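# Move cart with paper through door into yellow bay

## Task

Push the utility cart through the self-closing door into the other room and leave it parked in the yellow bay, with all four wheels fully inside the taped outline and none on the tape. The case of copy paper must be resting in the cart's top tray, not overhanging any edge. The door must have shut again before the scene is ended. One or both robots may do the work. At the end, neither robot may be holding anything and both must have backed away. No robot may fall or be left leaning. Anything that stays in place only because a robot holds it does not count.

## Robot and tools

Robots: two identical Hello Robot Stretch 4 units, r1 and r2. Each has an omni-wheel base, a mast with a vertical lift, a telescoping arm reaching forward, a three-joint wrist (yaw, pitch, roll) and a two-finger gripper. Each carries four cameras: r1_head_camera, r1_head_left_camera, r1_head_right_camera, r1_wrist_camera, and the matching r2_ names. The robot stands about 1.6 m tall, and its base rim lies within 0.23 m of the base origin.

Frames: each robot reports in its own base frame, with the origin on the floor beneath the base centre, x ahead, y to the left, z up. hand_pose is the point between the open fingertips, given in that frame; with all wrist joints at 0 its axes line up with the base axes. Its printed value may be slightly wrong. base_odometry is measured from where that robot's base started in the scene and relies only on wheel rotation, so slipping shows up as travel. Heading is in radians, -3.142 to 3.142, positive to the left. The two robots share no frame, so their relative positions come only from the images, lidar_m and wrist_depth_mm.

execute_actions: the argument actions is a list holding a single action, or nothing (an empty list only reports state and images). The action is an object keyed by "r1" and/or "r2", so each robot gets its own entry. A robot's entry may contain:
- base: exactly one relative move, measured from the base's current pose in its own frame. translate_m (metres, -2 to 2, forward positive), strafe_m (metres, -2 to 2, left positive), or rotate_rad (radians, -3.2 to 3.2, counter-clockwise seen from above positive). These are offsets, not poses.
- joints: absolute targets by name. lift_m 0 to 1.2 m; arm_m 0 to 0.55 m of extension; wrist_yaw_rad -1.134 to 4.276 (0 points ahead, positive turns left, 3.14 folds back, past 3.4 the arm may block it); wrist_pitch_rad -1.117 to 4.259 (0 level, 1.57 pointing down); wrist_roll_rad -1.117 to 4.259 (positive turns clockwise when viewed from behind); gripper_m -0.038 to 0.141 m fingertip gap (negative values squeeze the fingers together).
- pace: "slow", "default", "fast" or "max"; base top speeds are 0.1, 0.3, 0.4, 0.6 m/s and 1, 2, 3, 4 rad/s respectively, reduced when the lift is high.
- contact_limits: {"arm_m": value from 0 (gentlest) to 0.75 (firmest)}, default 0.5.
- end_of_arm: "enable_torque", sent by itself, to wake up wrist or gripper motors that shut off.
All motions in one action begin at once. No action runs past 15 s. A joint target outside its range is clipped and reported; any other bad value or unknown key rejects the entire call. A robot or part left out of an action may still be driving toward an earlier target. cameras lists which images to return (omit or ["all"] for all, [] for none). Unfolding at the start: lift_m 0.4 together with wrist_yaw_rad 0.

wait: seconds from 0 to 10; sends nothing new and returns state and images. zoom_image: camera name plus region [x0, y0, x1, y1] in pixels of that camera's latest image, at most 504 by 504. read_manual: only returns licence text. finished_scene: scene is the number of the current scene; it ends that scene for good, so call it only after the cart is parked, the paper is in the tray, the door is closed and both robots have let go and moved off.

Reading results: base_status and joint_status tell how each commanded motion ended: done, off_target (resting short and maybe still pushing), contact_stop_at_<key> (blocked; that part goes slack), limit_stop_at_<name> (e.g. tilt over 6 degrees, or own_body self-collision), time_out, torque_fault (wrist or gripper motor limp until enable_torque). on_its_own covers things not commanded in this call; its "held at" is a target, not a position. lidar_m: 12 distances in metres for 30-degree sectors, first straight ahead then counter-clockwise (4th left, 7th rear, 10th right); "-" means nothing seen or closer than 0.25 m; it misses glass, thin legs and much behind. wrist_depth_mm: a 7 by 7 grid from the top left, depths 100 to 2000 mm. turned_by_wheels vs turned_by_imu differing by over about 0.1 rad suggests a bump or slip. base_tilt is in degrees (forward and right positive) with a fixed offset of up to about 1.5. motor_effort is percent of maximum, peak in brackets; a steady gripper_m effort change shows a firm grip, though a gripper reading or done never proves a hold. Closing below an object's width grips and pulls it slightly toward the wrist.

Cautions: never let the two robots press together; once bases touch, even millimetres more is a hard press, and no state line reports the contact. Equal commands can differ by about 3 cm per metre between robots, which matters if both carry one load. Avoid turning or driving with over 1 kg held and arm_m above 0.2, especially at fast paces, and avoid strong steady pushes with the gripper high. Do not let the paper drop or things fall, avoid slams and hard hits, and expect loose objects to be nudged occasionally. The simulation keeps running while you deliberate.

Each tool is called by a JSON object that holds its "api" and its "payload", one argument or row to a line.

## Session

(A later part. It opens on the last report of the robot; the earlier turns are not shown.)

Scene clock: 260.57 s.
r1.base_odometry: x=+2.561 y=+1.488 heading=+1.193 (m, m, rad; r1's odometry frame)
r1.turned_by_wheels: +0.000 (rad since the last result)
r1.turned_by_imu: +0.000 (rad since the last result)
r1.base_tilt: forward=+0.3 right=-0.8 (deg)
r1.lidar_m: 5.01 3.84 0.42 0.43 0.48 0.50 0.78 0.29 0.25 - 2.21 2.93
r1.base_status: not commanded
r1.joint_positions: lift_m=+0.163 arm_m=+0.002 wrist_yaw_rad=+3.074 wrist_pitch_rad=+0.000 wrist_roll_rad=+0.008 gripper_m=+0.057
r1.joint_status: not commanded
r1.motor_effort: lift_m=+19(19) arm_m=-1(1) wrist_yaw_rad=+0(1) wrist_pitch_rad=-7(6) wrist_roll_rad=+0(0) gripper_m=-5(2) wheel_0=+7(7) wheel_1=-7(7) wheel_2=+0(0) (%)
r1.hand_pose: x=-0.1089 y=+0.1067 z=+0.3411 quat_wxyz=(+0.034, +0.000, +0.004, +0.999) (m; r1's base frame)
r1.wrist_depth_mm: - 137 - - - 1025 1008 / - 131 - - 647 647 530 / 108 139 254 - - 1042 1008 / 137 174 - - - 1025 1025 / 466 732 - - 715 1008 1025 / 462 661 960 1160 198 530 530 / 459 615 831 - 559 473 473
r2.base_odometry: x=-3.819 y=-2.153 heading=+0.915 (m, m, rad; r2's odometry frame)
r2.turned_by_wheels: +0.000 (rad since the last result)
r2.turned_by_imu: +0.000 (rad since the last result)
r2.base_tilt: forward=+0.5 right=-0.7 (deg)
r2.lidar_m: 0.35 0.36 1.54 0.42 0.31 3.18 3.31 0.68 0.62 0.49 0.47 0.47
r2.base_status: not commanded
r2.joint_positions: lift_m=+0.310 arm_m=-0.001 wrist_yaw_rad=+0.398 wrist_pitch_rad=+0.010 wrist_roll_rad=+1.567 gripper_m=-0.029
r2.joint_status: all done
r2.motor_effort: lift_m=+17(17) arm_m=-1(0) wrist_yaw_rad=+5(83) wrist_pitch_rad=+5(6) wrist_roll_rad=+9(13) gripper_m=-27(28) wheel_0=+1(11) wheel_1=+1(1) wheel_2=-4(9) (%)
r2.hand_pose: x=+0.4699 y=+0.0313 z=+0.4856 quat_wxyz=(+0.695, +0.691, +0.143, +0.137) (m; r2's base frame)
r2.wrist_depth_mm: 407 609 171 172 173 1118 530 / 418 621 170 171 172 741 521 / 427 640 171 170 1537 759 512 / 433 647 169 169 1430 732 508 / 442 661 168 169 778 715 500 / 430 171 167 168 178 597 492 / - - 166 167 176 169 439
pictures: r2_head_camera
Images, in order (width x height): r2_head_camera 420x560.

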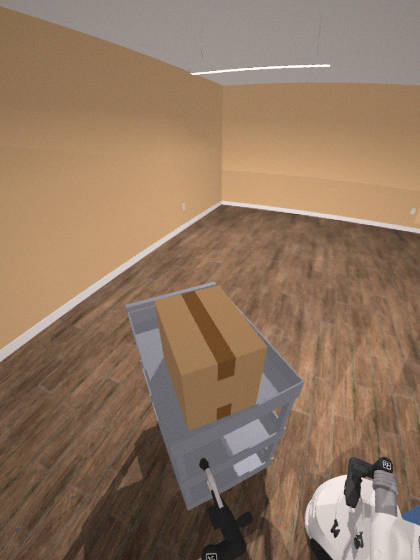

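{"api": "execute_actions", "payload": {
  "actions": [
    {"r2": {"base": {"rotate_rad": 0.06}, "pace": "slow"}}
  ],
  "cameras": []
}}

{"api": "execute_actions", "payload": {
  "actions": [
    {"r2": {"base": {"rotate_rad": 0.06}, "pace": "slow"}}
  ],
  "cameras": []
}}

{"api": "execute_actions", "payload": {
  "actions": [
    {"r2": {"base": {"rotate_rad": 0.06}, "pace": "slow"}}
  ],
  "cameras": []
}}

{"api": "execute_actions", "payload": {
  "actions": [
    {"r2": {"joints": {"wrist_yaw_rad": 0.47}}}
  ],
  "cameras": []
}}

{"api": "execute_actions", "payload": {
  "actions": [
    {"r2": {"joints": {"wrist_yaw_rad": 0.54}}}
  ],
  "cameras": ["r2_head_camera", "r2_head_left_camera", "r2_head_right_camera"]
}}

Scene clock: 271.23 s.
r1.base_odometry: x=+2.561 y=+1.488 heading=+1.193 (m, m, rad; r1's odometry frame)
r1.turned_by_wheels: +0.000 (rad since the last result)
r1.turned_by_imu: +0.000 (rad since the last result)
r1.base_tilt: forward=+0.0 right=-0.9 (deg)
r1.lidar_m: 4.99 3.84 0.51 0.44 0.49 0.50 0.76 0.27 0.25 - 2.21 2.92
r1.base_status: not commanded
r1.joint_positions: lift_m=+0.163 arm_m=+0.002 wrist_yaw_rad=+3.074 wrist_pitch_rad=+0.000 wrist_roll_rad=+0.008 gripper_m=+0.057
r1.joint_status: not commanded
r1.motor_effort: lift_m=+19(19) arm_m=+0(0) wrist_yaw_rad=-1(0) wrist_pitch_rad=-7(6) wrist_roll_rad=+1(0) gripper_m=-2(1) wheel_0=+7(7) wheel_1=-7(7) wheel_2=+1(0) (%)
r1.hand_pose: x=-0.1089 y=+0.1067 z=+0.3411 quat_wxyz=(+0.034, +0.000, +0.004, +0.999) (m; r1's base frame)
r1.wrist_depth_mm: - 137 - - - 1008 991 / - 132 - - 640 647 539 / 108 139 253 - 750 1025 1025 / 137 175 - - - 1025 1025 / 466 741 - - 699 1008 1025 / 466 668 960 1160 198 535 530 / 459 615 809 - 559 477 473
r2.base_odometry: x=-3.820 y=-2.153 heading=+0.975 (m, m, rad; r2's odometry frame)
r2.turned_by_wheels: +0.060 (rad since the last result)
r2.turned_by_imu: +0.061 (rad since the last result)
r2.base_tilt: forward=+0.5 right=-0.7 (deg)
r2.lidar_m: 0.36 0.41 1.20 0.40 0.33 3.20 3.36 0.64 0.60 0.45 0.46 0.44
r2.base_status: done
r2.joint_positions: lift_m=+0.310 arm_m=-0.001 wrist_yaw_rad=+0.397 wrist_pitch_rad=+0.009 wrist_roll_rad=+1.566 gripper_m=-0.029
r2.joint_status: not commanded
r2.motor_effort: lift_m=+17(17) arm_m=+0(0) wrist_yaw_rad=+9(61) wrist_pitch_rad=+4(5) wrist_roll_rad=+13(12) gripper_m=-27(28) wheel_0=-1(11) wheel_1=+0(9) wheel_2=-5(11) (%)
r2.hand_pose: x=+0.4700 y=+0.0308 z=+0.4857 quat_wxyz=(+0.696, +0.691, +0.142, +0.136) (m; r2's base frame)
r2.wrist_depth_mm: 410 603 158 158 160 741 535 / 415 621 160 160 161 778 525 / 424 640 161 162 163 759 521 / 436 654 163 163 1499 732 512 / 439 715 163 165 768 715 500 / 469 172 166 167 175 591 473 / 1983 - 167 167 176 169 402
pictures: none
No camera images: the call's "cameras" was empty. Leave "cameras" out to get every camera's image.

Scene clock: 272.10 s.
r1.base_odometry: x=+2.561 y=+1.488 heading=+1.193 (m, m, rad; r1's odometry frame)
r1.turned_by_wheels: +0.000 (rad since the last result)
r1.turned_by_imu: +0.000 (rad since the last result)
r1.base_tilt: forward=+0.1 right=-0.6 (deg)
r1.lidar_m: 4.99 3.85 0.57 0.45 0.48 0.49 0.78 0.28 0.25 - 2.18 2.91
r1.base_status: not commanded
r1.joint_positions: lift_m=+0.163 arm_m=+0.002 wrist_yaw_rad=+3.074 wrist_pitch_rad=+0.000 wrist_roll_rad=+0.008 gripper_m=+0.057
r1.joint_status: not commanded
r1.motor_effort: lift_m=+19(19) arm_m=-1(1) wrist_yaw_rad=-1(0) wrist_pitch_rad=-7(7) wrist_roll_rad=+0(1) gripper_m=-1(5) wheel_0=+7(7) wheel_1=-7(7) wheel_2=+0(0) (%)
r1.hand_pose: x=-0.1089 y=+0.1067 z=+0.3411 quat_wxyz=(+0.034, +0.000, +0.004, +0.999) (m; r1's base frame)
r1.wrist_depth_mm: - 137 - - - 1025 991 / - 131 - - 627 640 544 / 108 139 253 - 741 1025 1008 / 138 175 - - 707 1042 1025 / 466 732 - - 691 1008 1042 / 466 676 946 1182 198 535 521 / 462 615 831 - 554 473 477
r2.base_odometry: x=-3.820 y=-2.154 heading=+1.034 (m, m, rad; r2's odometry frame)
r2.turned_by_wheels: +0.059 (rad since the last result)
r2.turned_by_imu: +0.060 (rad since the last result)
r2.base_tilt: forward=+0.5 right=-0.7 (deg)
r2.lidar_m: 0.38 0.37 0.98 0.37 0.34 3.19 3.40 0.64 0.62 0.45 0.46 0.43
r2.base_status: done
r2.joint_positions: lift_m=+0.310 arm_m=-0.001 wrist_yaw_rad=+0.398 wrist_pitch_rad=+0.009 wrist_roll_rad=+1.567 gripper_m=-0.029
r2.joint_status: not commanded
r2.motor_effort: lift_m=+17(17) arm_m=+0(0) wrist_yaw_rad=+4(61) wrist_pitch_rad=+5(5) wrist_roll_rad=+9(14) gripper_m=-26(29) wheel_0=-1(11) wheel_1=-1(4) wheel_2=-6(11) (%)
r2.hand_pose: x=+0.4699 y=+0.0312 z=+0.4856 quat_wxyz=(+0.695, +0.691, +0.143, +0.137) (m; r2's base frame)
r2.wrist_depth_mm: 410 609 146 146 147 715 530 / 415 621 149 150 150 732 517 / 427 640 153 153 154 741 512 / 433 654 156 156 158 732 508 / 445 - 160 160 768 676 496 / - 170 164 164 176 904 462 / 146 1983 167 167 176 168 668
pictures: none
No camera images: the call's "cameras" was empty. Leave "cameras" out to get every camera's image.

Scene clock: 272.97 s.
r1.base_odometry: x=+2.561 y=+1.488 heading=+1.193 (m, m, rad; r1's odometry frame)
r1.turned_by_wheels: +0.000 (rad since the last result)
r1.turned_by_imu: +0.000 (rad since the last result)
r1.base_tilt: forward=+0.2 right=-0.9 (deg)
r1.lidar_m: 4.99 3.83 0.60 0.45 0.45 0.48 0.76 0.29 0.25 - 2.18 2.91
r1.base_status: not commanded
r1.joint_positions: lift_m=+0.163 arm_m=+0.002 wrist_yaw_rad=+3.074 wrist_pitch_rad=+0.000 wrist_roll_rad=+0.008 gripper_m=+0.057
r1.joint_status: not commanded
r1.motor_effort: lift_m=+19(19) arm_m=+0(1) wrist_yaw_rad=+0(0) wrist_pitch_rad=-7(6) wrist_roll_rad=+0(1) gripper_m=-1(5) wheel_0=+7(7) wheel_1=-7(7) wheel_2=+0(0) (%)
r1.hand_pose: x=-0.1089 y=+0.1067 z=+0.3411 quat_wxyz=(+0.034, +0.000, +0.004, +0.999) (m; r1's base frame)
r1.wrist_depth_mm: - 138 - - - 1008 1008 / - 131 - - 621 640 554 / 108 139 254 - 741 1008 1008 / 137 175 - - - 1025 1025 / 466 732 - - 661 1008 1042 / 466 661 946 1160 198 535 525 / 466 615 842 - 559 477 477
r2.base_odometry: x=-3.820 y=-2.154 heading=+1.093 (m, m, rad; r2's odometry frame)
r2.turned_by_wheels: +0.059 (rad since the last result)
r2.turned_by_imu: +0.060 (rad since the last result)
r2.base_tilt: forward=+0.5 right=-0.9 (deg)
r2.lidar_m: 0.38 0.38 0.79 0.34 0.36 3.18 3.38 0.64 0.64 0.46 0.46 0.42
r2.base_status: done
r2.joint_positions: lift_m=+0.310 arm_m=-0.001 wrist_yaw_rad=+0.400 wrist_pitch_rad=+0.011 wrist_roll_rad=+1.566 gripper_m=-0.029
r2.joint_status: not commanded
r2.motor_effort: lift_m=+17(17) arm_m=+0(0) wrist_yaw_rad=-2(56) wrist_pitch_rad=+1(5) wrist_roll_rad=+10(11) gripper_m=-28(29) wheel_0=-1(10) wheel_1=+0(1) wheel_2=-5(14) (%)
r2.hand_pose: x=+0.4698 y=+0.0319 z=+0.4853 quat_wxyz=(+0.695, +0.691, +0.144, +0.137) (m; r2's base frame)
r2.wrist_depth_mm: 410 569 134 134 135 699 525 / 421 585 139 139 140 723 521 / 427 597 145 144 147 741 512 / 439 609 150 150 152 723 508 / 455 - 156 156 1464 676 492 / - 168 163 163 176 917 445 / 144 1921 167 167 741 164 699
pictures: none
No camera images: the call's "cameras" was empty. Leave "cameras" out to get every camera's image.

Scene clock: 273.67 s.
r1.base_odometry: x=+2.561 y=+1.488 heading=+1.193 (m, m, rad; r1's odometry frame)
r1.turned_by_wheels: +0.000 (rad since the last result)
r1.turned_by_imu: +0.000 (rad since the last result)
r1.base_tilt: forward=+0.1 right=-0.8 (deg)
r1.lidar_m: 4.99 3.85 0.61 0.47 0.49 0.47 0.75 0.27 0.25 - 2.18 2.93
r1.base_status: not commanded
r1.joint_positions: lift_m=+0.163 arm_m=+0.002 wrist_yaw_rad=+3.074 wrist_pitch_rad=+0.000 wrist_roll_rad=+0.008 gripper_m=+0.057
r1.joint_status: not commanded
r1.motor_effort: lift_m=+19(19) arm_m=-1(0) wrist_yaw_rad=-1(1) wrist_pitch_rad=-7(6) wrist_roll_rad=+0(1) gripper_m=-4(4) wheel_0=+7(7) wheel_1=-7(7) wheel_2=+0(0) (%)
r1.hand_pose: x=-0.1089 y=+0.1067 z=+0.3411 quat_wxyz=(+0.034, +0.000, +0.004, +0.999) (m; r1's base frame)
r1.wrist_depth_mm: - 137 - - - 1025 1008 / - 131 - - 627 640 544 / 108 139 254 - 750 1025 1008 / 137 175 - - - 1025 1025 / 466 732 - - 661 991 1042 / 466 668 946 1138 198 530 530 / 455 615 831 - 559 477 480
r2.base_odometry: x=-3.820 y=-2.154 heading=+1.093 (m, m, rad; r2's odometry frame)
r2.turned_by_wheels: +0.000 (rad since the last result)
r2.turned_by_imu: +0.000 (rad since the last result)
r2.base_tilt: forward=+0.5 right=-0.7 (deg)
r2.lidar_m: 0.37 0.37 0.78 0.35 0.35 3.20 3.40 0.63 0.62 0.47 0.49 0.41
r2.base_status: not commanded
r2.joint_positions: lift_m=+0.310 arm_m=-0.001 wrist_yaw_rad=+0.468 wrist_pitch_rad=+0.012 wrist_roll_rad=+1.565 gripper_m=-0.029
r2.joint_status: all done
r2.on_its_own: wrist_roll_rad is at rest, and its effort (+14) is outside its rest range (-13 to +13)
r2.motor_effort: lift_m=+17(17) arm_m=-1(0) wrist_yaw_rad=+7(61) wrist_pitch_rad=-2(1) wrist_roll_rad=+14(14) gripper_m=-28(30) wheel_0=-3(9) wheel_1=-2(2) wheel_2=-4(7) (%)
r2.hand_pose: x=+0.4670 y=+0.0520 z=+0.4850 quat_wxyz=(+0.691, +0.685, +0.167, +0.160) (m; r2's base frame)
r2.wrist_depth_mm: 413 530 125 124 124 676 525 / 418 549 131 131 132 707 517 / 427 559 137 137 138 741 508 / 436 - 144 144 147 668 504 / - - 152 152 1397 1008 477 / 1983 167 161 161 176 931 430 / 991 1863 167 167 1308 170 683
pictures: none
No camera images: the call's "cameras" was empty. Leave "cameras" out to get every camera's image.

Scene clock: 274.37 s.
r1.base_odometry: x=+2.561 y=+1.488 heading=+1.193 (m, m, rad; r1's odometry frame)
r1.turned_by_wheels: +0.000 (rad since the last result)
r1.turned_by_imu: +0.000 (rad since the last result)
r1.base_tilt: forward=+0.3 right=-0.8 (deg)
r1.lidar_m: 5.00 3.84 0.65 0.48 0.47 0.50 0.76 0.28 0.25 - 2.19 2.90
r1.base_status: not commanded
r1.joint_positions: lift_m=+0.163 arm_m=+0.002 wrist_yaw_rad=+3.074 wrist_pitch_rad=+0.000 wrist_roll_rad=+0.008 gripper_m=+0.057
r1.joint_status: not commanded
r1.motor_effort: lift_m=+19(19) arm_m=-1(1) wrist_yaw_rad=+0(1) wrist_pitch_rad=-6(7) wrist_roll_rad=+0(0) gripper_m=-3(3) wheel_0=+7(7) wheel_1=-7(7) wheel_2=+0(0) (%)
r1.hand_pose: x=-0.1089 y=+0.1067 z=+0.3411 quat_wxyz=(+0.034, +0.000, +0.004, +0.999) (m; r1's base frame)
r1.wrist_depth_mm: - 137 - - - 1025 1008 / - 131 - - 634 634 549 / 108 139 254 - 750 1042 1008 / 137 174 - - - 1042 1025 / 462 750 - - 661 1008 1025 / 466 661 960 1138 198 530 521 / 462 615 842 - 559 473 473
r2.base_odometry: x=-3.820 y=-2.154 heading=+1.093 (m, m, rad; r2's odometry frame)
r2.turned_by_wheels: +0.000 (rad since the last result)
r2.turned_by_imu: +0.000 (rad since the last result)
r2.base_tilt: forward=+0.5 right=-0.8 (deg)
r2.lidar_m: 0.37 0.40 0.78 0.34 0.35 3.21 3.38 0.64 0.62 0.46 0.48 0.40
r2.base_status: not commanded
r2.joint_positions: lift_m=+0.310 arm_m=-0.001 wrist_yaw_rad=+0.538 wrist_pitch_rad=+0.013 wrist_roll_rad=+1.565 gripper_m=-0.029
r2.joint_status: all done
r2.on_its_own: wrist_roll_rad is at rest, and its effort (+17) is outside its rest range (-13 to +13)
r2.motor_effort: lift_m=+17(17) arm_m=-1(0) wrist_yaw_rad=+6(66) wrist_pitch_rad=-4(3) wrist_roll_rad=+17(16) gripper_m=-32(31) wheel_0=-3(11) wheel_1=-3(3) wheel_2=-2(6) (%)
r2.hand_pose: x=+0.4627 y=+0.0726 z=+0.4847 quat_wxyz=(+0.685, +0.678, +0.192, +0.184) (m; r2's base frame)
r2.wrist_depth_mm: 418 500 114 114 114 668 525 / 421 517 121 121 121 715 517 / 430 559 129 129 130 732 508 / 439 - 138 138 141 640 500 / - - 148 148 1366 1025 459 / 1983 168 160 159 176 931 707 / 991 1808 167 167 1281 168 676
pictures: r2_head_camera, r2_head_left_camera, r2_head_right_camera
Images, in order (width x height): r2_head_camera 420x560, r2_head_left_camera 420x672, r2_head_right_camera 420x672.

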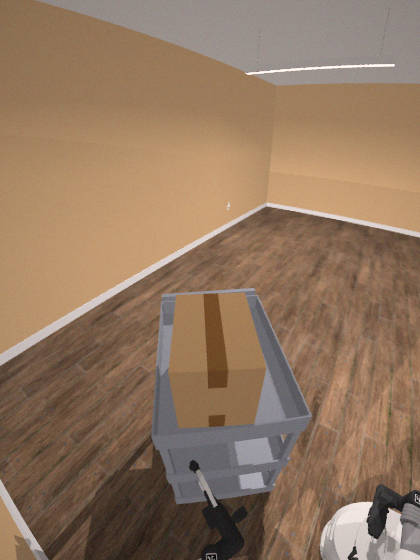

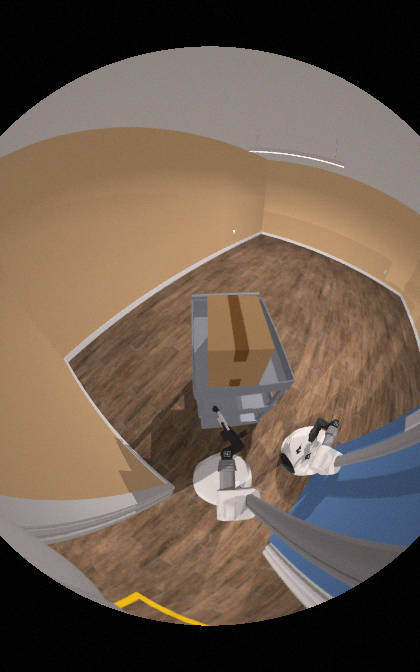

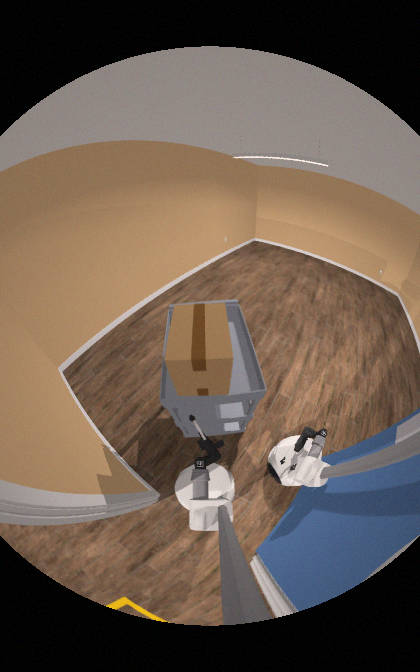

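{"api": "execute_actions", "payload": {
  "actions": [
    {"r2": {"base": {"translate_m": -0.3}, "pace": "slow"}}
  ],
  "cameras": ["r2_head_camera", "r2_head_right_camera", "r2_head_left_camera"]
}}

Scene clock: 282.37 s.
r1.base_odometry: x=+2.561 y=+1.488 heading=+1.193 (m, m, rad; r1's odometry frame)
r1.turned_by_wheels: +0.000 (rad since the last result)
r1.turned_by_imu: -0.001 (rad since the last result)
r1.base_tilt: forward=+0.0 right=-0.8 (deg)
r1.lidar_m: 4.99 3.83 2.74 0.47 0.43 0.56 0.62 0.25 0.25 - 2.20 2.93
r1.base_status: not commanded
r1.joint_positions: lift_m=+0.163 arm_m=+0.002 wrist_yaw_rad=+3.074 wrist_pitch_rad=+0.000 wrist_roll_rad=+0.008 gripper_m=+0.057
r1.joint_status: not commanded
r1.motor_effort: lift_m=+19(19) arm_m=+0(0) wrist_yaw_rad=-1(1) wrist_pitch_rad=-7(6) wrist_roll_rad=+0(0) gripper_m=-4(3) wheel_0=+7(7) wheel_1=-7(7) wheel_2=+0(0) (%)
r1.hand_pose: x=-0.1089 y=+0.1067 z=+0.3411 quat_wxyz=(+0.034, +0.000, +0.004, +0.999) (m; r1's base frame)
r1.wrist_depth_mm: - 137 - - - 1025 991 / - 131 - 878 - 1025 831 / 108 139 252 931 - 991 634 / 138 174 - - - 1042 1025 / 466 732 1983 904 1618 1008 1025 / 466 661 960 715 198 1025 668 / 462 609 831 - 741 788 544
r2.base_odometry: x=-3.957 y=-2.420 heading=+1.094 (m, m, rad; r2's odometry frame)
r2.turned_by_wheels: +0.001 (rad since the last result)
r2.turned_by_imu: +0.005 (rad since the last result)
r2.base_tilt: forward=+0.7 right=-0.9 (deg)
r2.lidar_m: 0.37 0.37 0.35 0.43 3.00 2.97 3.17 0.46 0.44 0.51 0.56 0.50
r2.base_status: done
r2.joint_positions: lift_m=+0.310 arm_m=-0.001 wrist_yaw_rad=+0.550 wrist_pitch_rad=+0.014 wrist_roll_rad=+1.576 gripper_m=-0.029
r2.joint_status: not commanded
r2.on_its_own: wrist_yaw_rad is at rest, and its effort (-28) is outside its rest range (-13 to +13); wrist_roll_rad is at rest, and its effort (-18) is outside its rest range (-13 to +13)
r2.motor_effort: lift_m=+18(18) arm_m=+0(0) wrist_yaw_rad=-28(30) wrist_pitch_rad=-8(10) wrist_roll_rad=-18(18) gripper_m=-33(36) wheel_0=+4(7) wheel_1=-1(9) wheel_2=+7(10) (%)
r2.hand_pose: x=+0.4617 y=+0.0763 z=+0.4843 quat_wxyz=(+0.680, +0.681, +0.197, +0.187) (m; r2's base frame)
r2.wrist_depth_mm: 421 621 152 153 154 715 512 / 430 597 155 155 1499 741 512 / 436 609 158 159 1464 723 504 / 445 627 161 162 1430 715 492 / 445 732 163 164 1397 661 496 / - 167 167 167 178 931 449 / - 1983 169 169 178 161 621
pictures: r2_head_camera, r2_head_left_camera, r2_head_right_camera
Images, in order (width x height): r2_head_camera 420x560, r2_head_left_camera 420x672, r2_head_right_camera 420x672.

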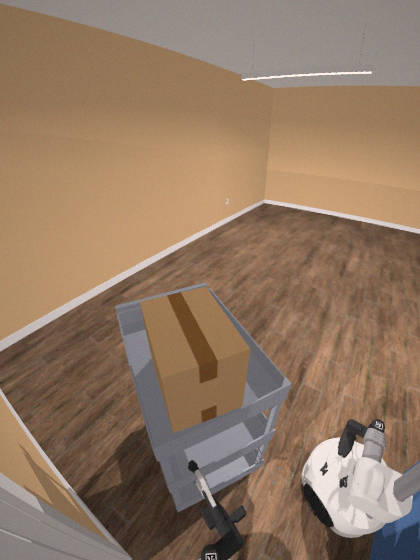

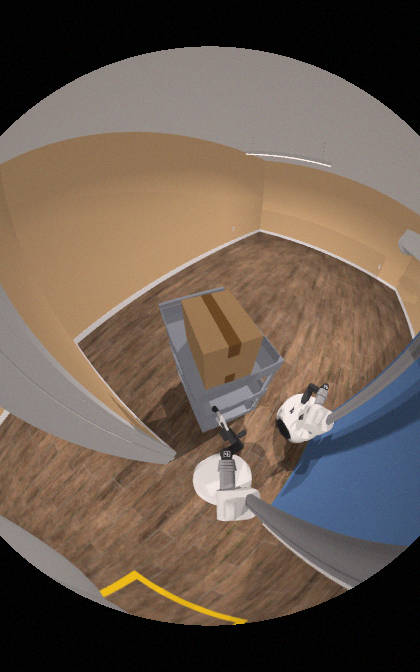

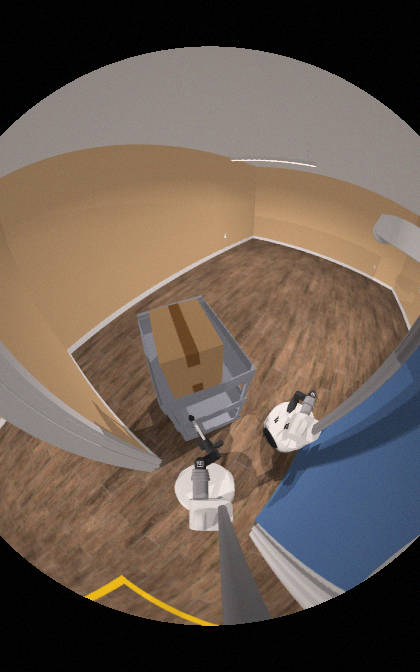

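{"api": "execute_actions", "payload": {
  "actions": [
    {"r2": {"base": {"strafe_m": -0.1}, "pace": "slow"}}
  ],
  "cameras": ["r2_head_camera"]
}}

{"api": "execute_actions", "payload": {
  "actions": [
    {"r2": {"base": {"translate_m": -0.15}, "pace": "slow"}}
  ],
  "cameras": ["r2_head_camera", "r2_head_right_camera", "r2_head_left_camera"]
}}

Scene clock: 329.87 s.
r1.base_odometry: x=+2.561 y=+1.488 heading=+1.193 (m, m, rad; r1's odometry frame)
r1.turned_by_wheels: +0.000 (rad since the last result)
r1.turned_by_imu: -0.001 (rad since the last result)
r1.base_tilt: forward=+0.0 right=-0.9 (deg)
r1.lidar_m: 5.00 3.84 2.74 0.37 0.39 0.47 0.52 0.27 0.26 - 2.21 2.92
r1.base_status: not commanded
r1.joint_positions: lift_m=+0.163 arm_m=+0.002 wrist_yaw_rad=+3.074 wrist_pitch_rad=+0.000 wrist_roll_rad=+0.008 gripper_m=+0.057
r1.joint_status: not commanded
r1.motor_effort: lift_m=+20(19) arm_m=+0(1) wrist_yaw_rad=+0(0) wrist_pitch_rad=-6(6) wrist_roll_rad=+0(0) gripper_m=-2(6) wheel_0=+7(7) wheel_1=-7(7) wheel_2=+0(0) (%)
r1.hand_pose: x=-0.1089 y=+0.1067 z=+0.3411 quat_wxyz=(+0.034, +0.000, +0.004, +0.999) (m; r1's base frame)
r1.wrist_depth_mm: - 137 - - - 1025 976 / - 132 759 788 - 1008 512 / 108 139 254 - - 615 544 / 137 175 - - - 1042 1008 / 466 741 1708 976 - 1025 1025 / 462 668 676 634 198 991 627 / 459 609 809 - 741 778 445
r2.base_odometry: x=-3.869 y=-2.466 heading=+1.095 (m, m, rad; r2's odometry frame)
r2.turned_by_wheels: +0.001 (rad since the last result)
r2.turned_by_imu: +0.004 (rad since the last result)
r2.base_tilt: forward=+0.5 right=-0.8 (deg)
r2.lidar_m: 0.37 0.37 0.48 0.51 3.06 3.03 3.15 0.36 0.35 0.39 0.49 0.51
r2.base_status: done
r2.joint_positions: lift_m=+0.310 arm_m=-0.001 wrist_yaw_rad=+0.554 wrist_pitch_rad=+0.013 wrist_roll_rad=+1.577 gripper_m=-0.029
r2.joint_status: not commanded
r2.on_its_own: wrist_yaw_rad is at rest, and its effort (-41) is outside its rest range (-13 to +13); wrist_roll_rad is at rest, and its effort (-20) is outside its rest range (-13 to +13)
r2.motor_effort: lift_m=+18(18) arm_m=+0(0) wrist_yaw_rad=-41(55) wrist_pitch_rad=-6(9) wrist_roll_rad=-20(19) gripper_m=-29(35) wheel_0=+8(15) wheel_1=+1(4) wheel_2=+3(5) (%)
r2.hand_pose: x=+0.4615 y=+0.0773 z=+0.4846 quat_wxyz=(+0.679, +0.681, +0.198, +0.188) (m; r2's base frame)
r2.wrist_depth_mm: 424 640 171 172 1537 699 512 / 427 640 170 171 768 741 504 / 436 661 170 171 1618 715 504 / 442 668 170 170 1618 715 496 / 445 627 169 170 1537 699 492 / 418 168 168 169 178 634 488 / - - 167 169 732 163 436
pictures: r2_head_camera
Images, in order (width x height): r2_head_camera 420x560.

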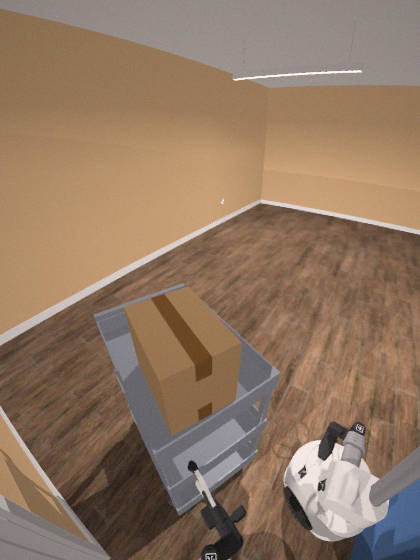

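Scene clock: 332.67 s.
r1.base_odometry: x=+2.561 y=+1.488 heading=+1.193 (m, m, rad; r1's odometry frame)
r1.turned_by_wheels: +0.000 (rad since the last result)
r1.turned_by_imu: +0.000 (rad since the last result)
r1.base_tilt: forward=+0.0 right=-0.8 (deg)
r1.lidar_m: 4.98 3.83 2.69 0.45 0.28 0.44 0.60 0.28 0.25 - 2.20 2.94
r1.base_status: not commanded
r1.joint_positions: lift_m=+0.163 arm_m=+0.002 wrist_yaw_rad=+3.074 wrist_pitch_rad=+0.000 wrist_roll_rad=+0.008 gripper_m=+0.057
r1.joint_status: not commanded
r1.motor_effort: lift_m=+19(19) arm_m=-1(1) wrist_yaw_rad=+0(0) wrist_pitch_rad=-6(7) wrist_roll_rad=+1(1) gripper_m=-5(2) wheel_0=+7(7) wheel_1=-7(7) wheel_2=+0(0) (%)
r1.hand_pose: x=-0.1089 y=+0.1067 z=+0.3411 quat_wxyz=(+0.034, +0.000, +0.004, +0.999) (m; r1's base frame)
r1.wrist_depth_mm: - 137 - - - 306 289 / - 131 878 - - 307 291 / 108 139 253 - - 351 418 / 137 175 - - - 991 1025 / 466 732 917 976 - 723 1060 / 462 668 741 741 198 609 676 / 462 609 798 - 842 455 512
r2.base_odometry: x=-3.937 y=-2.599 heading=+1.094 (m, m, rad; r2's odometry frame)
r2.turned_by_wheels: -0.001 (rad since the last result)
r2.turned_by_imu: +0.000 (rad since the last result)
r2.base_tilt: forward=+0.5 right=-0.7 (deg)
r2.lidar_m: 0.37 0.35 0.54 2.69 2.96 2.90 2.90 0.31 0.28 0.28 0.46 0.50
r2.base_status: done
r2.joint_positions: lift_m=+0.310 arm_m=-0.001 wrist_yaw_rad=+0.530 wrist_pitch_rad=+0.013 wrist_roll_rad=+1.573 gripper_m=-0.029
r2.joint_status: not commanded
r2.on_its_own: wrist_yaw_rad is at rest, and its effort (+29) is outside its rest range (-13 to +13)
r2.motor_effort: lift_m=+18(18) arm_m=+0(0) wrist_yaw_rad=+29(39) wrist_pitch_rad=-5(8) wrist_roll_rad=-8(19) gripper_m=-28(36) wheel_0=-8(9) wheel_1=-4(8) wheel_2=+1(10) (%)
r2.hand_pose: x=+0.4632 y=+0.0704 z=+0.4846 quat_wxyz=(+0.683, +0.682, +0.190, +0.181) (m; r2's base frame)
r2.wrist_depth_mm: 418 621 170 170 1537 699 517 / 424 640 170 171 759 741 512 / 433 654 169 170 1499 723 504 / 442 668 168 169 1576 723 504 / 449 683 168 170 788 699 496 / 439 168 168 169 178 627 484 / - - 167 169 1308 169 430
pictures: r2_head_camera, r2_head_left_camera, r2_head_right_camera
Images, in order (width x height): r2_head_camera 420x560, r2_head_left_camera 420x672, r2_head_right_camera 420x672.

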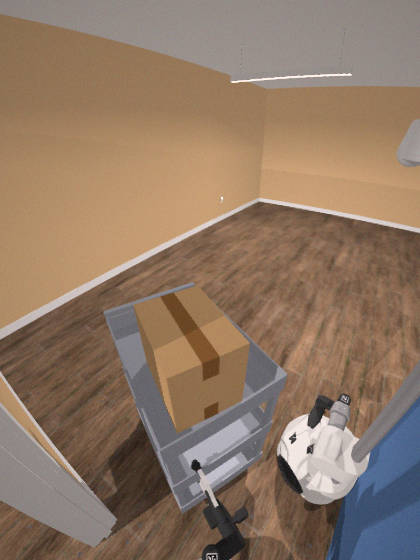

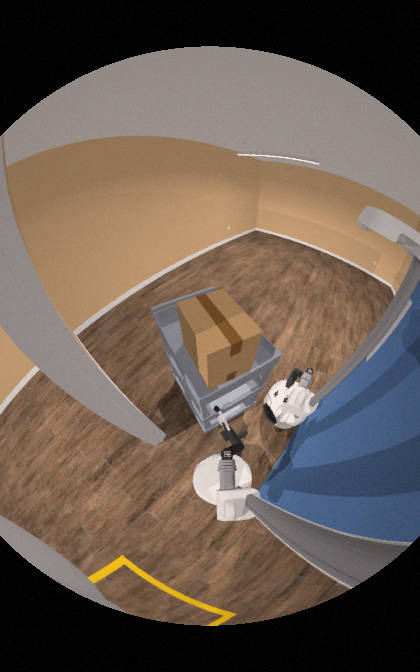

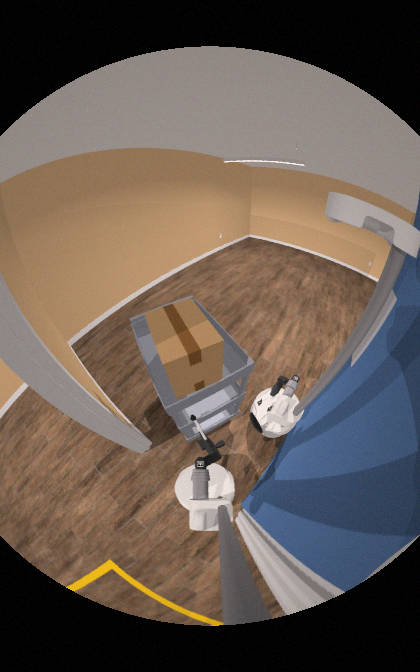

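{"api": "execute_actions", "payload": {
  "actions": [
    {"r2": {"base": {"strafe_m": 0.025}, "joints": {"wrist_yaw_rad": 0.44}}}
  ],
  "cameras": []
}}

{"api": "execute_actions", "payload": {
  "actions": [
    {"r2": {"base": {"strafe_m": 0.025}, "joints": {"wrist_yaw_rad": 0.34}}}
  ],
  "cameras": []
}}

{"api": "execute_actions", "payload": {
  "actions": [
    {"r2": {"base": {"strafe_m": 0.025}, "joints": {"wrist_yaw_rad": 0.24}}}
  ],
  "cameras": []
}}

{"api": "execute_actions", "payload": {
  "actions": [
    {"r2": {"base": {"translate_m": -0.12}, "pace": "slow"}}
  ],
  "cameras": ["r2_head_camera", "r2_head_right_camera", "r2_head_left_camera"]
}}

Scene clock: 347.07 s.
r1.base_odometry: x=+2.561 y=+1.488 heading=+1.193 (m, m, rad; r1's odometry frame)
r1.turned_by_wheels: +0.000 (rad since the last result)
r1.turned_by_imu: +0.000 (rad since the last result)
r1.base_tilt: forward=+0.1 right=-0.9 (deg)
r1.lidar_m: 4.98 3.84 2.74 0.45 0.29 0.42 0.61 0.28 0.25 - 2.19 2.91
r1.base_status: not commanded
r1.joint_positions: lift_m=+0.163 arm_m=+0.002 wrist_yaw_rad=+3.074 wrist_pitch_rad=+0.000 wrist_roll_rad=+0.008 gripper_m=+0.057
r1.joint_status: not commanded
r1.motor_effort: lift_m=+19(19) arm_m=-1(1) wrist_yaw_rad=+0(0) wrist_pitch_rad=-6(7) wrist_roll_rad=+0(1) gripper_m=-3(3) wheel_0=+7(7) wheel_1=-7(7) wheel_2=+0(0) (%)
r1.hand_pose: x=-0.1089 y=+0.1067 z=+0.3411 quat_wxyz=(+0.034, +0.000, +0.004, +0.999) (m; r1's base frame)
r1.wrist_depth_mm: - 137 - - - 304 290 / - 131 878 - - 306 289 / 108 139 252 - - 347 421 / 137 174 - - - 723 1025 / 466 732 960 976 - 750 1008 / 462 668 750 759 198 654 683 / 459 609 831 - 842 324 512
r2.base_odometry: x=-3.959 y=-2.587 heading=+1.094 (m, m, rad; r2's odometry frame)
r2.turned_by_wheels: -0.001 (rad since the last result)
r2.turned_by_imu: +0.001 (rad since the last result)
r2.base_tilt: forward=+0.4 right=-0.7 (deg)
r2.lidar_m: 0.36 0.39 0.49 2.63 2.92 2.88 2.93 0.35 0.29 0.30 0.50 0.50
r2.base_status: done
r2.joint_positions: lift_m=+0.310 arm_m=-0.001 wrist_yaw_rad=+0.433 wrist_pitch_rad=+0.012 wrist_roll_rad=+1.574 gripper_m=-0.029
r2.joint_status: all done
r2.on_its_own: wrist_yaw_rad is at rest, and its effort (+18) is outside its rest range (-13 to +13)
r2.motor_effort: lift_m=+18(18) arm_m=+0(0) wrist_yaw_rad=+18(38) wrist_pitch_rad=-3(5) wrist_roll_rad=-10(12) gripper_m=-28(31) wheel_0=-3(11) wheel_1=-2(6) wheel_2=-2(2) (%)
r2.hand_pose: x=+0.4686 y=+0.0418 z=+0.4849 quat_wxyz=(+0.690, +0.691, +0.156, +0.148) (m; r2's base frame)
r2.wrist_depth_mm: 415 - 183 183 1576 1098 504 / 427 634 180 180 798 699 517 / 430 654 177 178 809 732 508 / 439 661 174 175 1618 707 496 / 442 683 171 172 1537 699 500 / 427 170 169 170 178 647 488 / 147 - 165 167 176 170 455
pictures: none
No camera images: the call's "cameras" was empty. Leave "cameras" out to get every camera's image.

Scene clock: 347.93 s.
r1.base_odometry: x=+2.561 y=+1.488 heading=+1.193 (m, m, rad; r1's odometry frame)
r1.turned_by_wheels: +0.000 (rad since the last result)
r1.turned_by_imu: +0.000 (rad since the last result)
r1.base_tilt: forward=+0.3 right=-0.8 (deg)
r1.lidar_m: 5.00 3.81 2.73 0.44 0.30 0.42 0.63 0.28 0.25 - 2.18 2.95
r1.base_status: not commanded
r1.joint_positions: lift_m=+0.163 arm_m=+0.002 wrist_yaw_rad=+3.074 wrist_pitch_rad=+0.000 wrist_roll_rad=+0.008 gripper_m=+0.057
r1.joint_status: not commanded
r1.motor_effort: lift_m=+19(19) arm_m=-1(0) wrist_yaw_rad=+0(1) wrist_pitch_rad=-6(7) wrist_roll_rad=+1(0) gripper_m=-1(2) wheel_0=+7(7) wheel_1=-7(7) wheel_2=+0(0) (%)
r1.hand_pose: x=-0.1089 y=+0.1067 z=+0.3411 quat_wxyz=(+0.034, +0.000, +0.004, +0.999) (m; r1's base frame)
r1.wrist_depth_mm: - 137 - - - 300 286 / - 132 904 - - 303 289 / 108 139 253 1008 - 347 421 / 137 174 - - - 723 1025 / 466 732 976 946 - 723 1025 / 466 661 778 768 198 661 676 / 462 609 831 - 866 319 508
r2.base_odometry: x=-3.982 y=-2.576 heading=+1.093 (m, m, rad; r2's odometry frame)
r2.turned_by_wheels: -0.001 (rad since the last result)
r2.turned_by_imu: +0.000 (rad since the last result)
r2.base_tilt: forward=+0.6 right=-0.6 (deg)
r2.lidar_m: 0.34 0.47 0.49 2.62 2.89 2.85 2.96 0.37 0.30 0.34 0.54 0.49
r2.base_status: done
r2.joint_positions: lift_m=+0.310 arm_m=-0.001 wrist_yaw_rad=+0.334 wrist_pitch_rad=+0.013 wrist_roll_rad=+1.575 gripper_m=-0.029
r2.joint_status: all done
r2.on_its_own: wrist_yaw_rad is at rest, and its effort (+16) is outside its rest range (-13 to +13); wrist_roll_rad is at rest, and its effort (-16) is outside its rest range (-13 to +13)
r2.motor_effort: lift_m=+18(18) arm_m=-1(0) wrist_yaw_rad=+16(46) wrist_pitch_rad=-5(3) wrist_roll_rad=-16(16) gripper_m=-29(32) wheel_0=-5(7) wheel_1=+0(6) wheel_2=-2(2) (%)
r2.hand_pose: x=+0.4713 y=+0.0121 z=+0.4847 quat_wxyz=(+0.696, +0.698, +0.122, +0.113) (m; r2's base frame)
r2.wrist_depth_mm: 424 - 200 200 1708 1098 488 / 430 640 193 193 1661 683 508 / 436 661 186 187 842 732 504 / 439 668 179 181 1576 715 500 / 445 683 175 176 1576 699 496 / 430 168 169 171 179 647 484 / 272 - 163 167 176 525 466
pictures: none
No camera images: the call's "cameras" was empty. Leave "cameras" out to get every camera's image.

Scene clock: 348.80 s.
r1.base_odometry: x=+2.561 y=+1.488 heading=+1.193 (m, m, rad; r1's odometry frame)
r1.turned_by_wheels: +0.000 (rad since the last result)
r1.turned_by_imu: +0.000 (rad since the last result)
r1.base_tilt: forward=+0.1 right=-0.9 (deg)
r1.lidar_m: 4.99 3.82 2.72 0.44 0.30 0.43 0.67 0.28 0.25 - 2.19 2.93
r1.base_status: not commanded
r1.joint_positions: lift_m=+0.163 arm_m=+0.002 wrist_yaw_rad=+3.074 wrist_pitch_rad=+0.000 wrist_roll_rad=+0.008 gripper_m=+0.057
r1.joint_status: not commanded
r1.motor_effort: lift_m=+19(19) arm_m=-1(1) wrist_yaw_rad=-1(1) wrist_pitch_rad=-6(5) wrist_roll_rad=+0(1) gripper_m=-3(1) wheel_0=+7(7) wheel_1=-7(7) wheel_2=+0(1) (%)
r1.hand_pose: x=-0.1089 y=+0.1067 z=+0.3411 quat_wxyz=(+0.034, +0.000, +0.004, +0.999) (m; r1's base frame)
r1.wrist_depth_mm: - 137 - - - 301 287 / - 131 917 - - 303 287 / 108 139 254 - - 347 421 / 138 174 - - - 715 1025 / 466 741 1537 960 - 715 1025 / 466 661 809 788 198 661 676 / 459 615 842 - 842 319 512
r2.base_odometry: x=-4.004 y=-2.564 heading=+1.093 (m, m, rad; r2's odometry frame)
r2.turned_by_wheels: +0.000 (rad since the last result)
r2.turned_by_imu: +0.000 (rad since the last result)
r2.base_tilt: forward=+0.6 right=-0.7 (deg)
r2.lidar_m: 0.35 0.53 0.47 2.59 2.92 2.86 2.99 0.40 0.35 0.35 0.58 0.48
r2.base_status: done
r2.joint_positions: lift_m=+0.310 arm_m=-0.001 wrist_yaw_rad=+0.234 wrist_pitch_rad=+0.012 wrist_roll_rad=+1.575 gripper_m=-0.029
r2.joint_status: all done
r2.on_its_own: wrist_yaw_rad is at rest, and its effort (+17) is outside its rest range (-13 to +13); wrist_roll_rad is at rest, and its effort (-16) is outside its rest range (-13 to +13)
r2.motor_effort: lift_m=+18(18) arm_m=+0(0) wrist_yaw_rad=+17(48) wrist_pitch_rad=-3(4) wrist_roll_rad=-16(15) gripper_m=-31(33) wheel_0=-5(8) wheel_1=-1(11) wheel_2=+0(4) (%)
r2.hand_pose: x=+0.4710 y=-0.0182 z=+0.4848 quat_wxyz=(+0.701, +0.703, +0.087, +0.078) (m; r2's base frame)
r2.wrist_depth_mm: 418 - 221 218 1708 1078 462 / 427 - 206 206 1708 640 512 / 433 654 196 196 1499 683 508 / 442 661 186 187 1576 715 504 / 449 683 177 179 1576 707 496 / 427 169 169 171 178 647 484 / 272 647 160 165 177 559 469
pictures: none
No camera images: the call's "cameras" was empty. Leave "cameras" out to get every camera's image.

Scene clock: 351.27 s.
r1.base_odometry: x=+2.561 y=+1.488 heading=+1.193 (m, m, rad; r1's odometry frame)
r1.turned_by_wheels: +0.000 (rad since the last result)
r1.turned_by_imu: +0.000 (rad since the last result)
r1.base_tilt: forward=+0.1 right=-0.8 (deg)
r1.lidar_m: 4.99 3.86 2.74 0.49 0.33 0.30 0.65 0.27 0.25 - 2.20 2.91
r1.base_status: not commanded
r1.joint_positions: lift_m=+0.163 arm_m=+0.002 wrist_yaw_rad=+3.074 wrist_pitch_rad=+0.000 wrist_roll_rad=+0.008 gripper_m=+0.057
r1.joint_status: not commanded
r1.motor_effort: lift_m=+19(19) arm_m=-1(1) wrist_yaw_rad=-1(0) wrist_pitch_rad=-7(7) wrist_roll_rad=+0(1) gripper_m=-1(4) wheel_0=+7(7) wheel_1=-7(7) wheel_2=+0(0) (%)
r1.hand_pose: x=-0.1089 y=+0.1067 z=+0.3411 quat_wxyz=(+0.034, +0.000, +0.004, +0.999) (m; r1's base frame)
r1.wrist_depth_mm: - 137 - - 798 991 1008 / - 131 1025 - 382 347 327 / 108 139 254 917 469 445 418 / 137 175 - - - 1042 1025 / 466 732 1098 946 809 991 1042 / 466 668 866 878 198 723 699 / 462 609 831 - 387 357 512
r2.base_odometry: x=-4.059 y=-2.671 heading=+1.092 (m, m, rad; r2's odometry frame)
r2.turned_by_wheels: -0.001 (rad since the last result)
r2.turned_by_imu: +0.000 (rad since the last result)
r2.base_tilt: forward=+0.6 right=-0.8 (deg)
r2.lidar_m: 0.35 0.57 0.55 2.67 2.80 2.75 2.91 2.33 0.29 0.30 0.44 0.47
r2.base_status: done
r2.joint_positions: lift_m=+0.310 arm_m=-0.001 wrist_yaw_rad=+0.233 wrist_pitch_rad=+0.013 wrist_roll_rad=+1.572 gripper_m=-0.029
r2.joint_status: not commanded
r2.on_its_own: wrist_yaw_rad is at rest, and its effort (+21) is outside its rest range (-13 to +13)
r2.motor_effort: lift_m=+18(18) arm_m=+0(0) wrist_yaw_rad=+21(23) wrist_pitch_rad=-5(5) wrist_roll_rad=-6(14) gripper_m=-33(36) wheel_0=-8(9) wheel_1=-2(5) wheel_2=+3(10) (%)
r2.hand_pose: x=+0.4710 y=-0.0186 z=+0.4846 quat_wxyz=(+0.702, +0.702, +0.087, +0.077) (m; r2's base frame)
r2.wrist_depth_mm: 418 - 210 208 1708 1098 477 / 424 640 199 199 1708 676 512 / 433 647 189 192 831 732 504 / 439 661 183 184 1618 715 500 / 442 683 175 177 1576 699 492 / 427 169 169 171 177 647 488 / 273 - 161 166 445 169 466
pictures: r2_head_camera, r2_head_left_camera, r2_head_right_camera
Images, in order (width x height): r2_head_camera 420x560, r2_head_left_camera 420x672, r2_head_right_camera 420x672.

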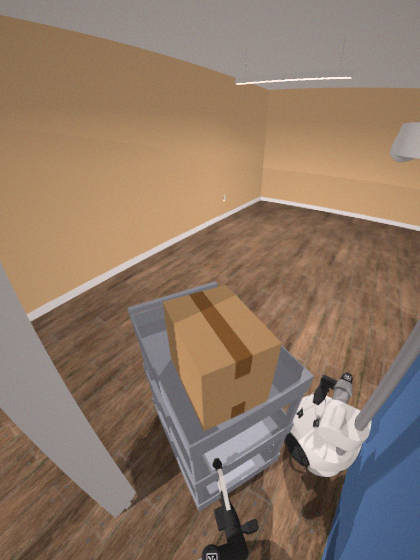

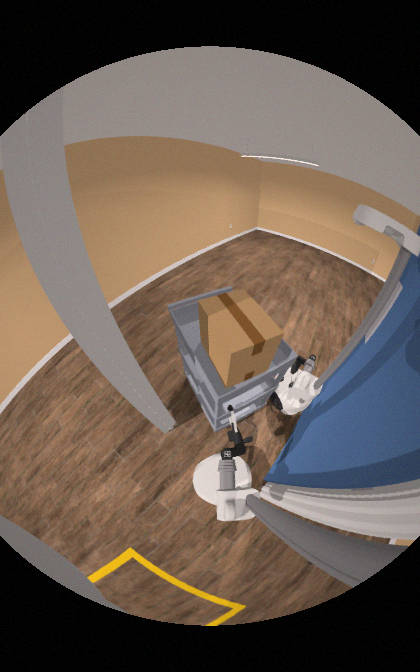

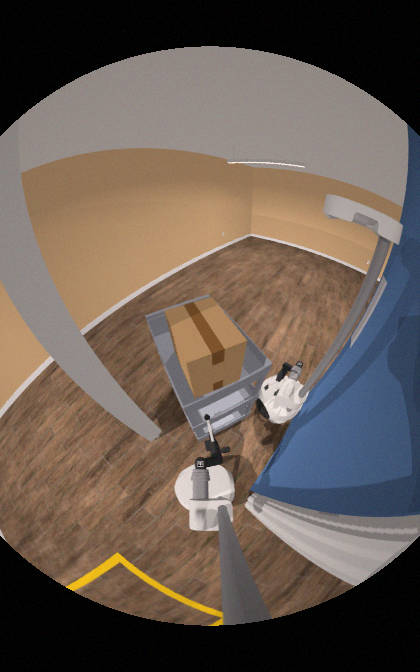

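{"api": "execute_actions", "payload": {
  "actions": [
    {"r2": {"base": {"translate_m": -0.15}, "pace": "slow"}}
  ],
  "cameras": ["r2_head_camera", "r2_head_right_camera", "r2_head_left_camera"]
}}

Scene clock: 361.13 s.
r1.base_odometry: x=+2.561 y=+1.488 heading=+1.193 (m, m, rad; r1's odometry frame)
r1.turned_by_wheels: +0.000 (rad since the last result)
r1.turned_by_imu: -0.001 (rad since the last result)
r1.base_tilt: forward=+0.1 right=-0.8 (deg)
r1.lidar_m: 4.99 3.85 2.73 0.53 0.38 0.35 0.37 0.28 0.26 - 2.18 2.90
r1.base_status: not commanded
r1.joint_positions: lift_m=+0.163 arm_m=+0.002 wrist_yaw_rad=+3.074 wrist_pitch_rad=+0.000 wrist_roll_rad=+0.008 gripper_m=+0.057
r1.joint_status: not commanded
r1.motor_effort: lift_m=+19(19) arm_m=+0(0) wrist_yaw_rad=+0(1) wrist_pitch_rad=-6(6) wrist_roll_rad=+0(0) gripper_m=-4(4) wheel_0=+7(7) wheel_1=-7(7) wheel_2=+0(0) (%)
r1.hand_pose: x=-0.1089 y=+0.1067 z=+0.3411 quat_wxyz=(+0.034, +0.000, +0.004, +0.999) (m; r1's base frame)
r1.wrist_depth_mm: - 137 - - - 991 991 / - 131 517 484 427 389 359 / 108 139 254 508 480 445 418 / 137 174 1160 - - 1060 1025 / 466 732 991 1098 - 1008 1025 / 466 668 521 609 198 723 723 / 462 615 820 - 430 387 370
r2.base_odometry: x=-4.128 y=-2.804 heading=+1.091 (m, m, rad; r2's odometry frame)
r2.turned_by_wheels: -0.001 (rad since the last result)
r2.turned_by_imu: +0.000 (rad since the last result)
r2.base_tilt: forward=+0.4 right=-0.6 (deg)
r2.lidar_m: 0.36 0.66 0.99 2.80 2.69 2.63 2.78 2.17 0.42 0.25 0.31 0.45
r2.base_status: done
r2.joint_positions: lift_m=+0.310 arm_m=-0.001 wrist_yaw_rad=+0.230 wrist_pitch_rad=+0.013 wrist_roll_rad=+1.568 gripper_m=-0.029
r2.joint_status: not commanded
r2.on_its_own: wrist_yaw_rad is at rest, and its effort (+28) is outside its rest range (-13 to +13)
r2.motor_effort: lift_m=+18(18) arm_m=+0(1) wrist_yaw_rad=+28(27) wrist_pitch_rad=-7(6) wrist_roll_rad=+5(8) gripper_m=-33(34) wheel_0=-9(12) wheel_1=-5(9) wheel_2=+0(11) (%)
r2.hand_pose: x=+0.4709 y=-0.0193 z=+0.4845 quat_wxyz=(+0.704, +0.701, +0.086, +0.077) (m; r2's base frame)
r2.wrist_depth_mm: 415 - 196 196 1576 1098 496 / 424 634 190 191 1708 683 521 / 430 647 184 185 820 732 504 / 436 668 179 180 1618 715 504 / 445 676 173 175 1537 699 492 / 427 170 169 170 178 640 484 / 145 - 163 167 741 163 466
pictures: r2_head_camera, r2_head_left_camera, r2_head_right_camera
Images, in order (width x height): r2_head_camera 420x560, r2_head_left_camera 420x672, r2_head_right_camera 420x672.

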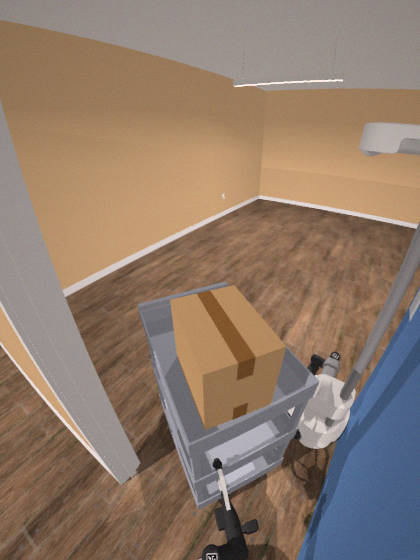

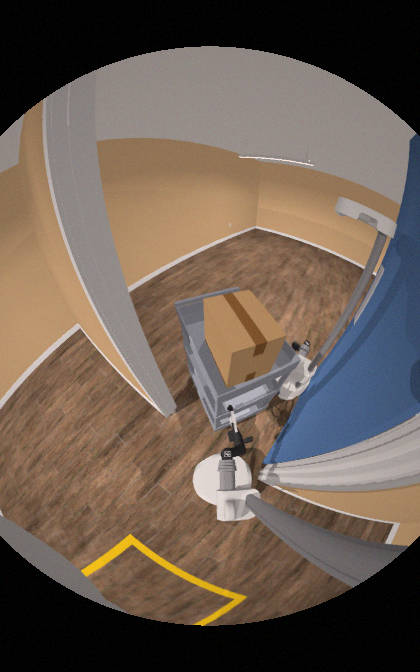

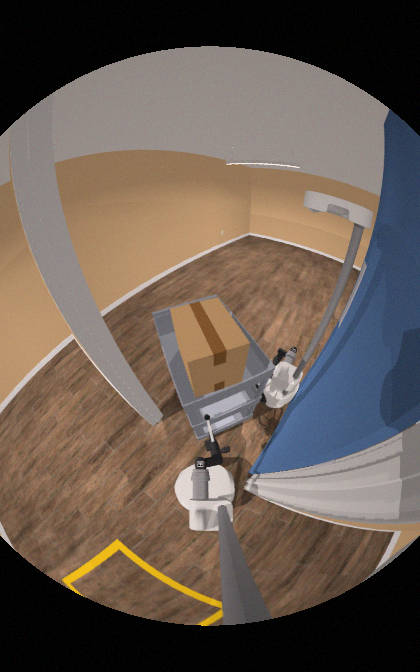

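{"api": "execute_actions", "payload": {
  "actions": [
    {"r2": {"base": {"strafe_m": 0.15}, "pace": "slow"}}
  ],
  "cameras": ["r2_head_camera"]
}}

{"api": "execute_actions", "payload": {
  "actions": [
    {"r2": {"base": {"translate_m": -0.12}, "pace": "slow"}}
  ],
  "cameras": ["r2_head_camera", "r2_head_right_camera", "r2_head_left_camera"]
}}

Scene clock: 379.33 s.
r1.base_odometry: x=+2.561 y=+1.488 heading=+1.193 (m, m, rad; r1's odometry frame)
r1.turned_by_wheels: +0.000 (rad since the last result)
r1.turned_by_imu: -0.001 (rad since the last result)
r1.base_tilt: forward=+0.1 right=-0.8 (deg)
r1.lidar_m: 5.00 3.84 2.72 0.54 0.44 0.41 0.51 0.28 0.25 - 2.19 2.92
r1.base_status: not commanded
r1.joint_positions: lift_m=+0.163 arm_m=+0.002 wrist_yaw_rad=+3.074 wrist_pitch_rad=+0.000 wrist_roll_rad=+0.008 gripper_m=+0.057
r1.joint_status: not commanded
r1.motor_effort: lift_m=+19(19) arm_m=+0(0) wrist_yaw_rad=+0(1) wrist_pitch_rad=-6(7) wrist_roll_rad=+0(1) gripper_m=-5(2) wheel_0=+7(7) wheel_1=-7(7) wheel_2=+0(0) (%)
r1.hand_pose: x=-0.1089 y=+0.1067 z=+0.3411 quat_wxyz=(+0.034, +0.000, +0.004, +0.999) (m; r1's base frame)
r1.wrist_depth_mm: - 137 - - 931 976 1008 / - 131 1229 676 564 449 392 / 108 139 254 668 554 466 421 / 137 175 - - - 1042 1008 / 466 741 1255 1118 1025 991 1025 / 466 676 960 634 199 715 723 / 455 609 820 - 521 424 399
r2.base_odometry: x=-4.261 y=-2.734 heading=+1.090 (m, m, rad; r2's odometry frame)
r2.turned_by_wheels: -0.001 (rad since the last result)
r2.turned_by_imu: +0.000 (rad since the last result)
r2.base_tilt: forward=+0.6 right=-0.6 (deg)
r2.lidar_m: 0.37 0.58 1.56 2.64 2.62 2.56 2.75 2.31 0.67 0.40 0.49 0.42
r2.base_status: done
r2.joint_positions: lift_m=+0.310 arm_m=-0.001 wrist_yaw_rad=+0.227 wrist_pitch_rad=+0.010 wrist_roll_rad=+1.565 gripper_m=-0.029
r2.joint_status: not commanded
r2.on_its_own: wrist_yaw_rad is at rest, and its effort (+37) is outside its rest range (-13 to +13); wrist_roll_rad is at rest, and its effort (+15) is outside its rest range (-13 to +13)
r2.motor_effort: lift_m=+18(18) arm_m=+0(0) wrist_yaw_rad=+37(53) wrist_pitch_rad=+2(6) wrist_roll_rad=+15(16) gripper_m=-27(31) wheel_0=-7(17) wheel_1=-1(6) wheel_2=-6(4) (%)
r2.hand_pose: x=+0.4709 y=-0.0202 z=+0.4854 quat_wxyz=(+0.705, +0.700, +0.083, +0.077) (m; r2's base frame)
r2.wrist_depth_mm: 410 603 158 158 159 741 530 / 418 621 160 160 161 768 530 / 424 640 160 161 162 741 512 / 436 647 163 163 1499 741 504 / 439 723 164 165 768 723 500 / - 170 165 166 177 585 469 / 146 - 167 167 741 168 421
pictures: r2_head_camera
Images, in order (width x height): r2_head_camera 420x560.

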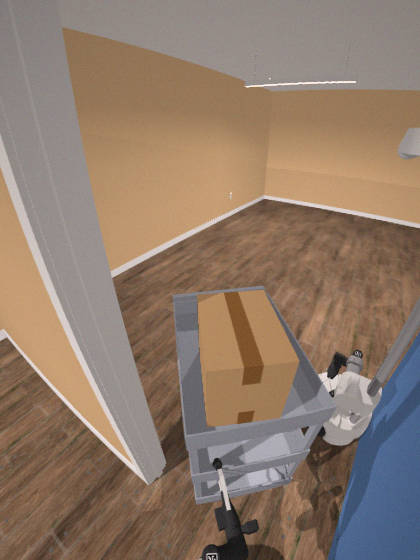

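Scene clock: 381.83 s.
r1.base_odometry: x=+2.561 y=+1.488 heading=+1.193 (m, m, rad; r1's odometry frame)
r1.turned_by_wheels: +0.000 (rad since the last result)
r1.turned_by_imu: +0.000 (rad since the last result)
r1.base_tilt: forward=+0.2 right=-0.6 (deg)
r1.lidar_m: 4.99 3.85 2.72 2.58 0.47 0.48 0.55 0.27 0.25 - 2.20 2.93
r1.base_status: not commanded
r1.joint_positions: lift_m=+0.163 arm_m=+0.002 wrist_yaw_rad=+3.074 wrist_pitch_rad=+0.000 wrist_roll_rad=+0.008 gripper_m=+0.057
r1.joint_status: not commanded
r1.motor_effort: lift_m=+19(19) arm_m=-1(0) wrist_yaw_rad=-1(0) wrist_pitch_rad=-6(8) wrist_roll_rad=+1(1) gripper_m=-3(2) wheel_0=+7(7) wheel_1=-7(7) wheel_2=+0(0) (%)
r1.hand_pose: x=-0.1089 y=+0.1067 z=+0.3411 quat_wxyz=(+0.034, +0.000, +0.004, +0.999) (m; r1's base frame)
r1.wrist_depth_mm: - 138 - - 917 904 1025 / - 131 750 - 1078 504 439 / 108 139 254 691 591 504 442 / 137 174 1366 - - 1025 1008 / 466 732 1229 1098 1042 991 1025 / 466 661 750 647 199 732 707 / 459 609 842 - 603 466 436
r2.base_odometry: x=-4.316 y=-2.841 heading=+1.090 (m, m, rad; r2's odometry frame)
r2.turned_by_wheels: +0.001 (rad since the last result)
r2.turned_by_imu: +0.002 (rad since the last result)
r2.base_tilt: forward=+0.4 right=-0.9 (deg)
r2.lidar_m: 0.38 0.69 2.17 2.72 2.51 2.42 2.64 2.22 0.94 0.43 0.45 0.41
r2.base_status: done
r2.joint_positions: lift_m=+0.310 arm_m=-0.001 wrist_yaw_rad=+0.244 wrist_pitch_rad=+0.011 wrist_roll_rad=+1.565 gripper_m=-0.029
r2.joint_status: not commanded
r2.on_its_own: wrist_roll_rad is at rest, and its effort (+17) is outside its rest range (-13 to +13)
r2.motor_effort: lift_m=+18(18) arm_m=+0(0) wrist_yaw_rad=-10(38) wrist_pitch_rad=+1(3) wrist_roll_rad=+17(17) gripper_m=-32(37) wheel_0=+2(12) wheel_1=-2(7) wheel_2=+7(11) (%)
r2.hand_pose: x=+0.4712 y=-0.0151 z=+0.4853 quat_wxyz=(+0.704, +0.699, +0.090, +0.083) (m; r2's base frame)
r2.wrist_depth_mm: 410 603 159 159 160 732 535 / 418 621 160 161 162 768 525 / 421 634 161 162 163 741 517 / 433 654 163 164 1499 732 508 / 442 723 165 165 759 707 500 / - 171 166 167 177 585 473 / 508 530 167 167 176 169 413
pictures: r2_head_camera, r2_head_left_camera, r2_head_right_camera
Images, in order (width x height): r2_head_camera 420x560, r2_head_left_camera 420x672, r2_head_right_camera 420x672.

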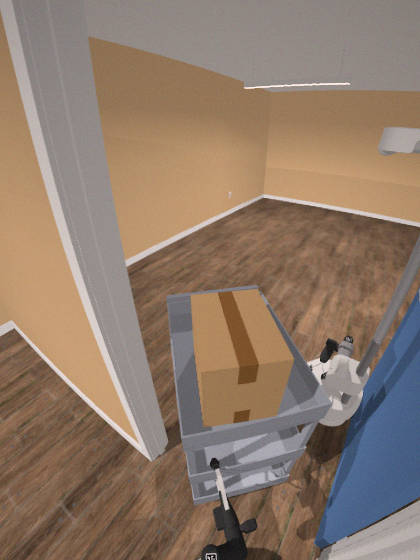

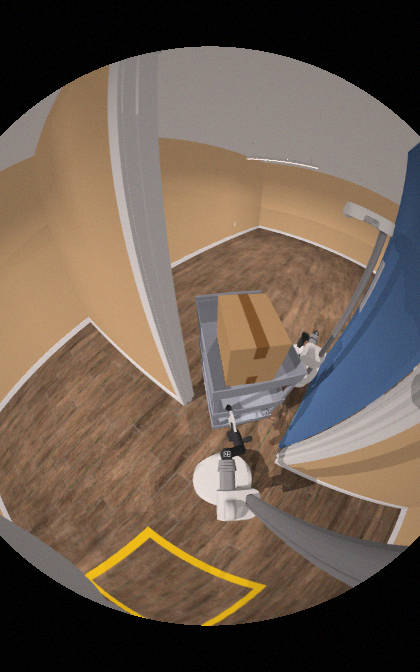

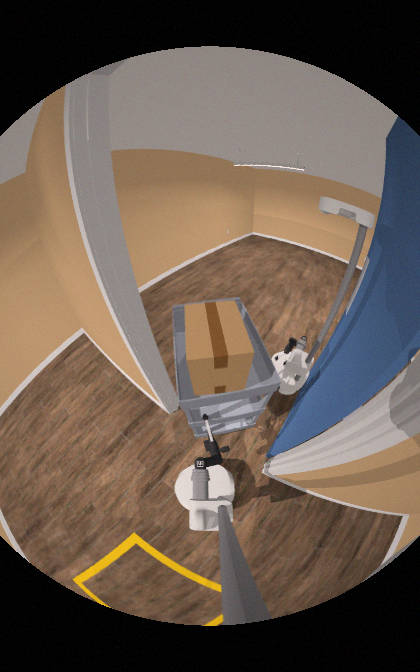

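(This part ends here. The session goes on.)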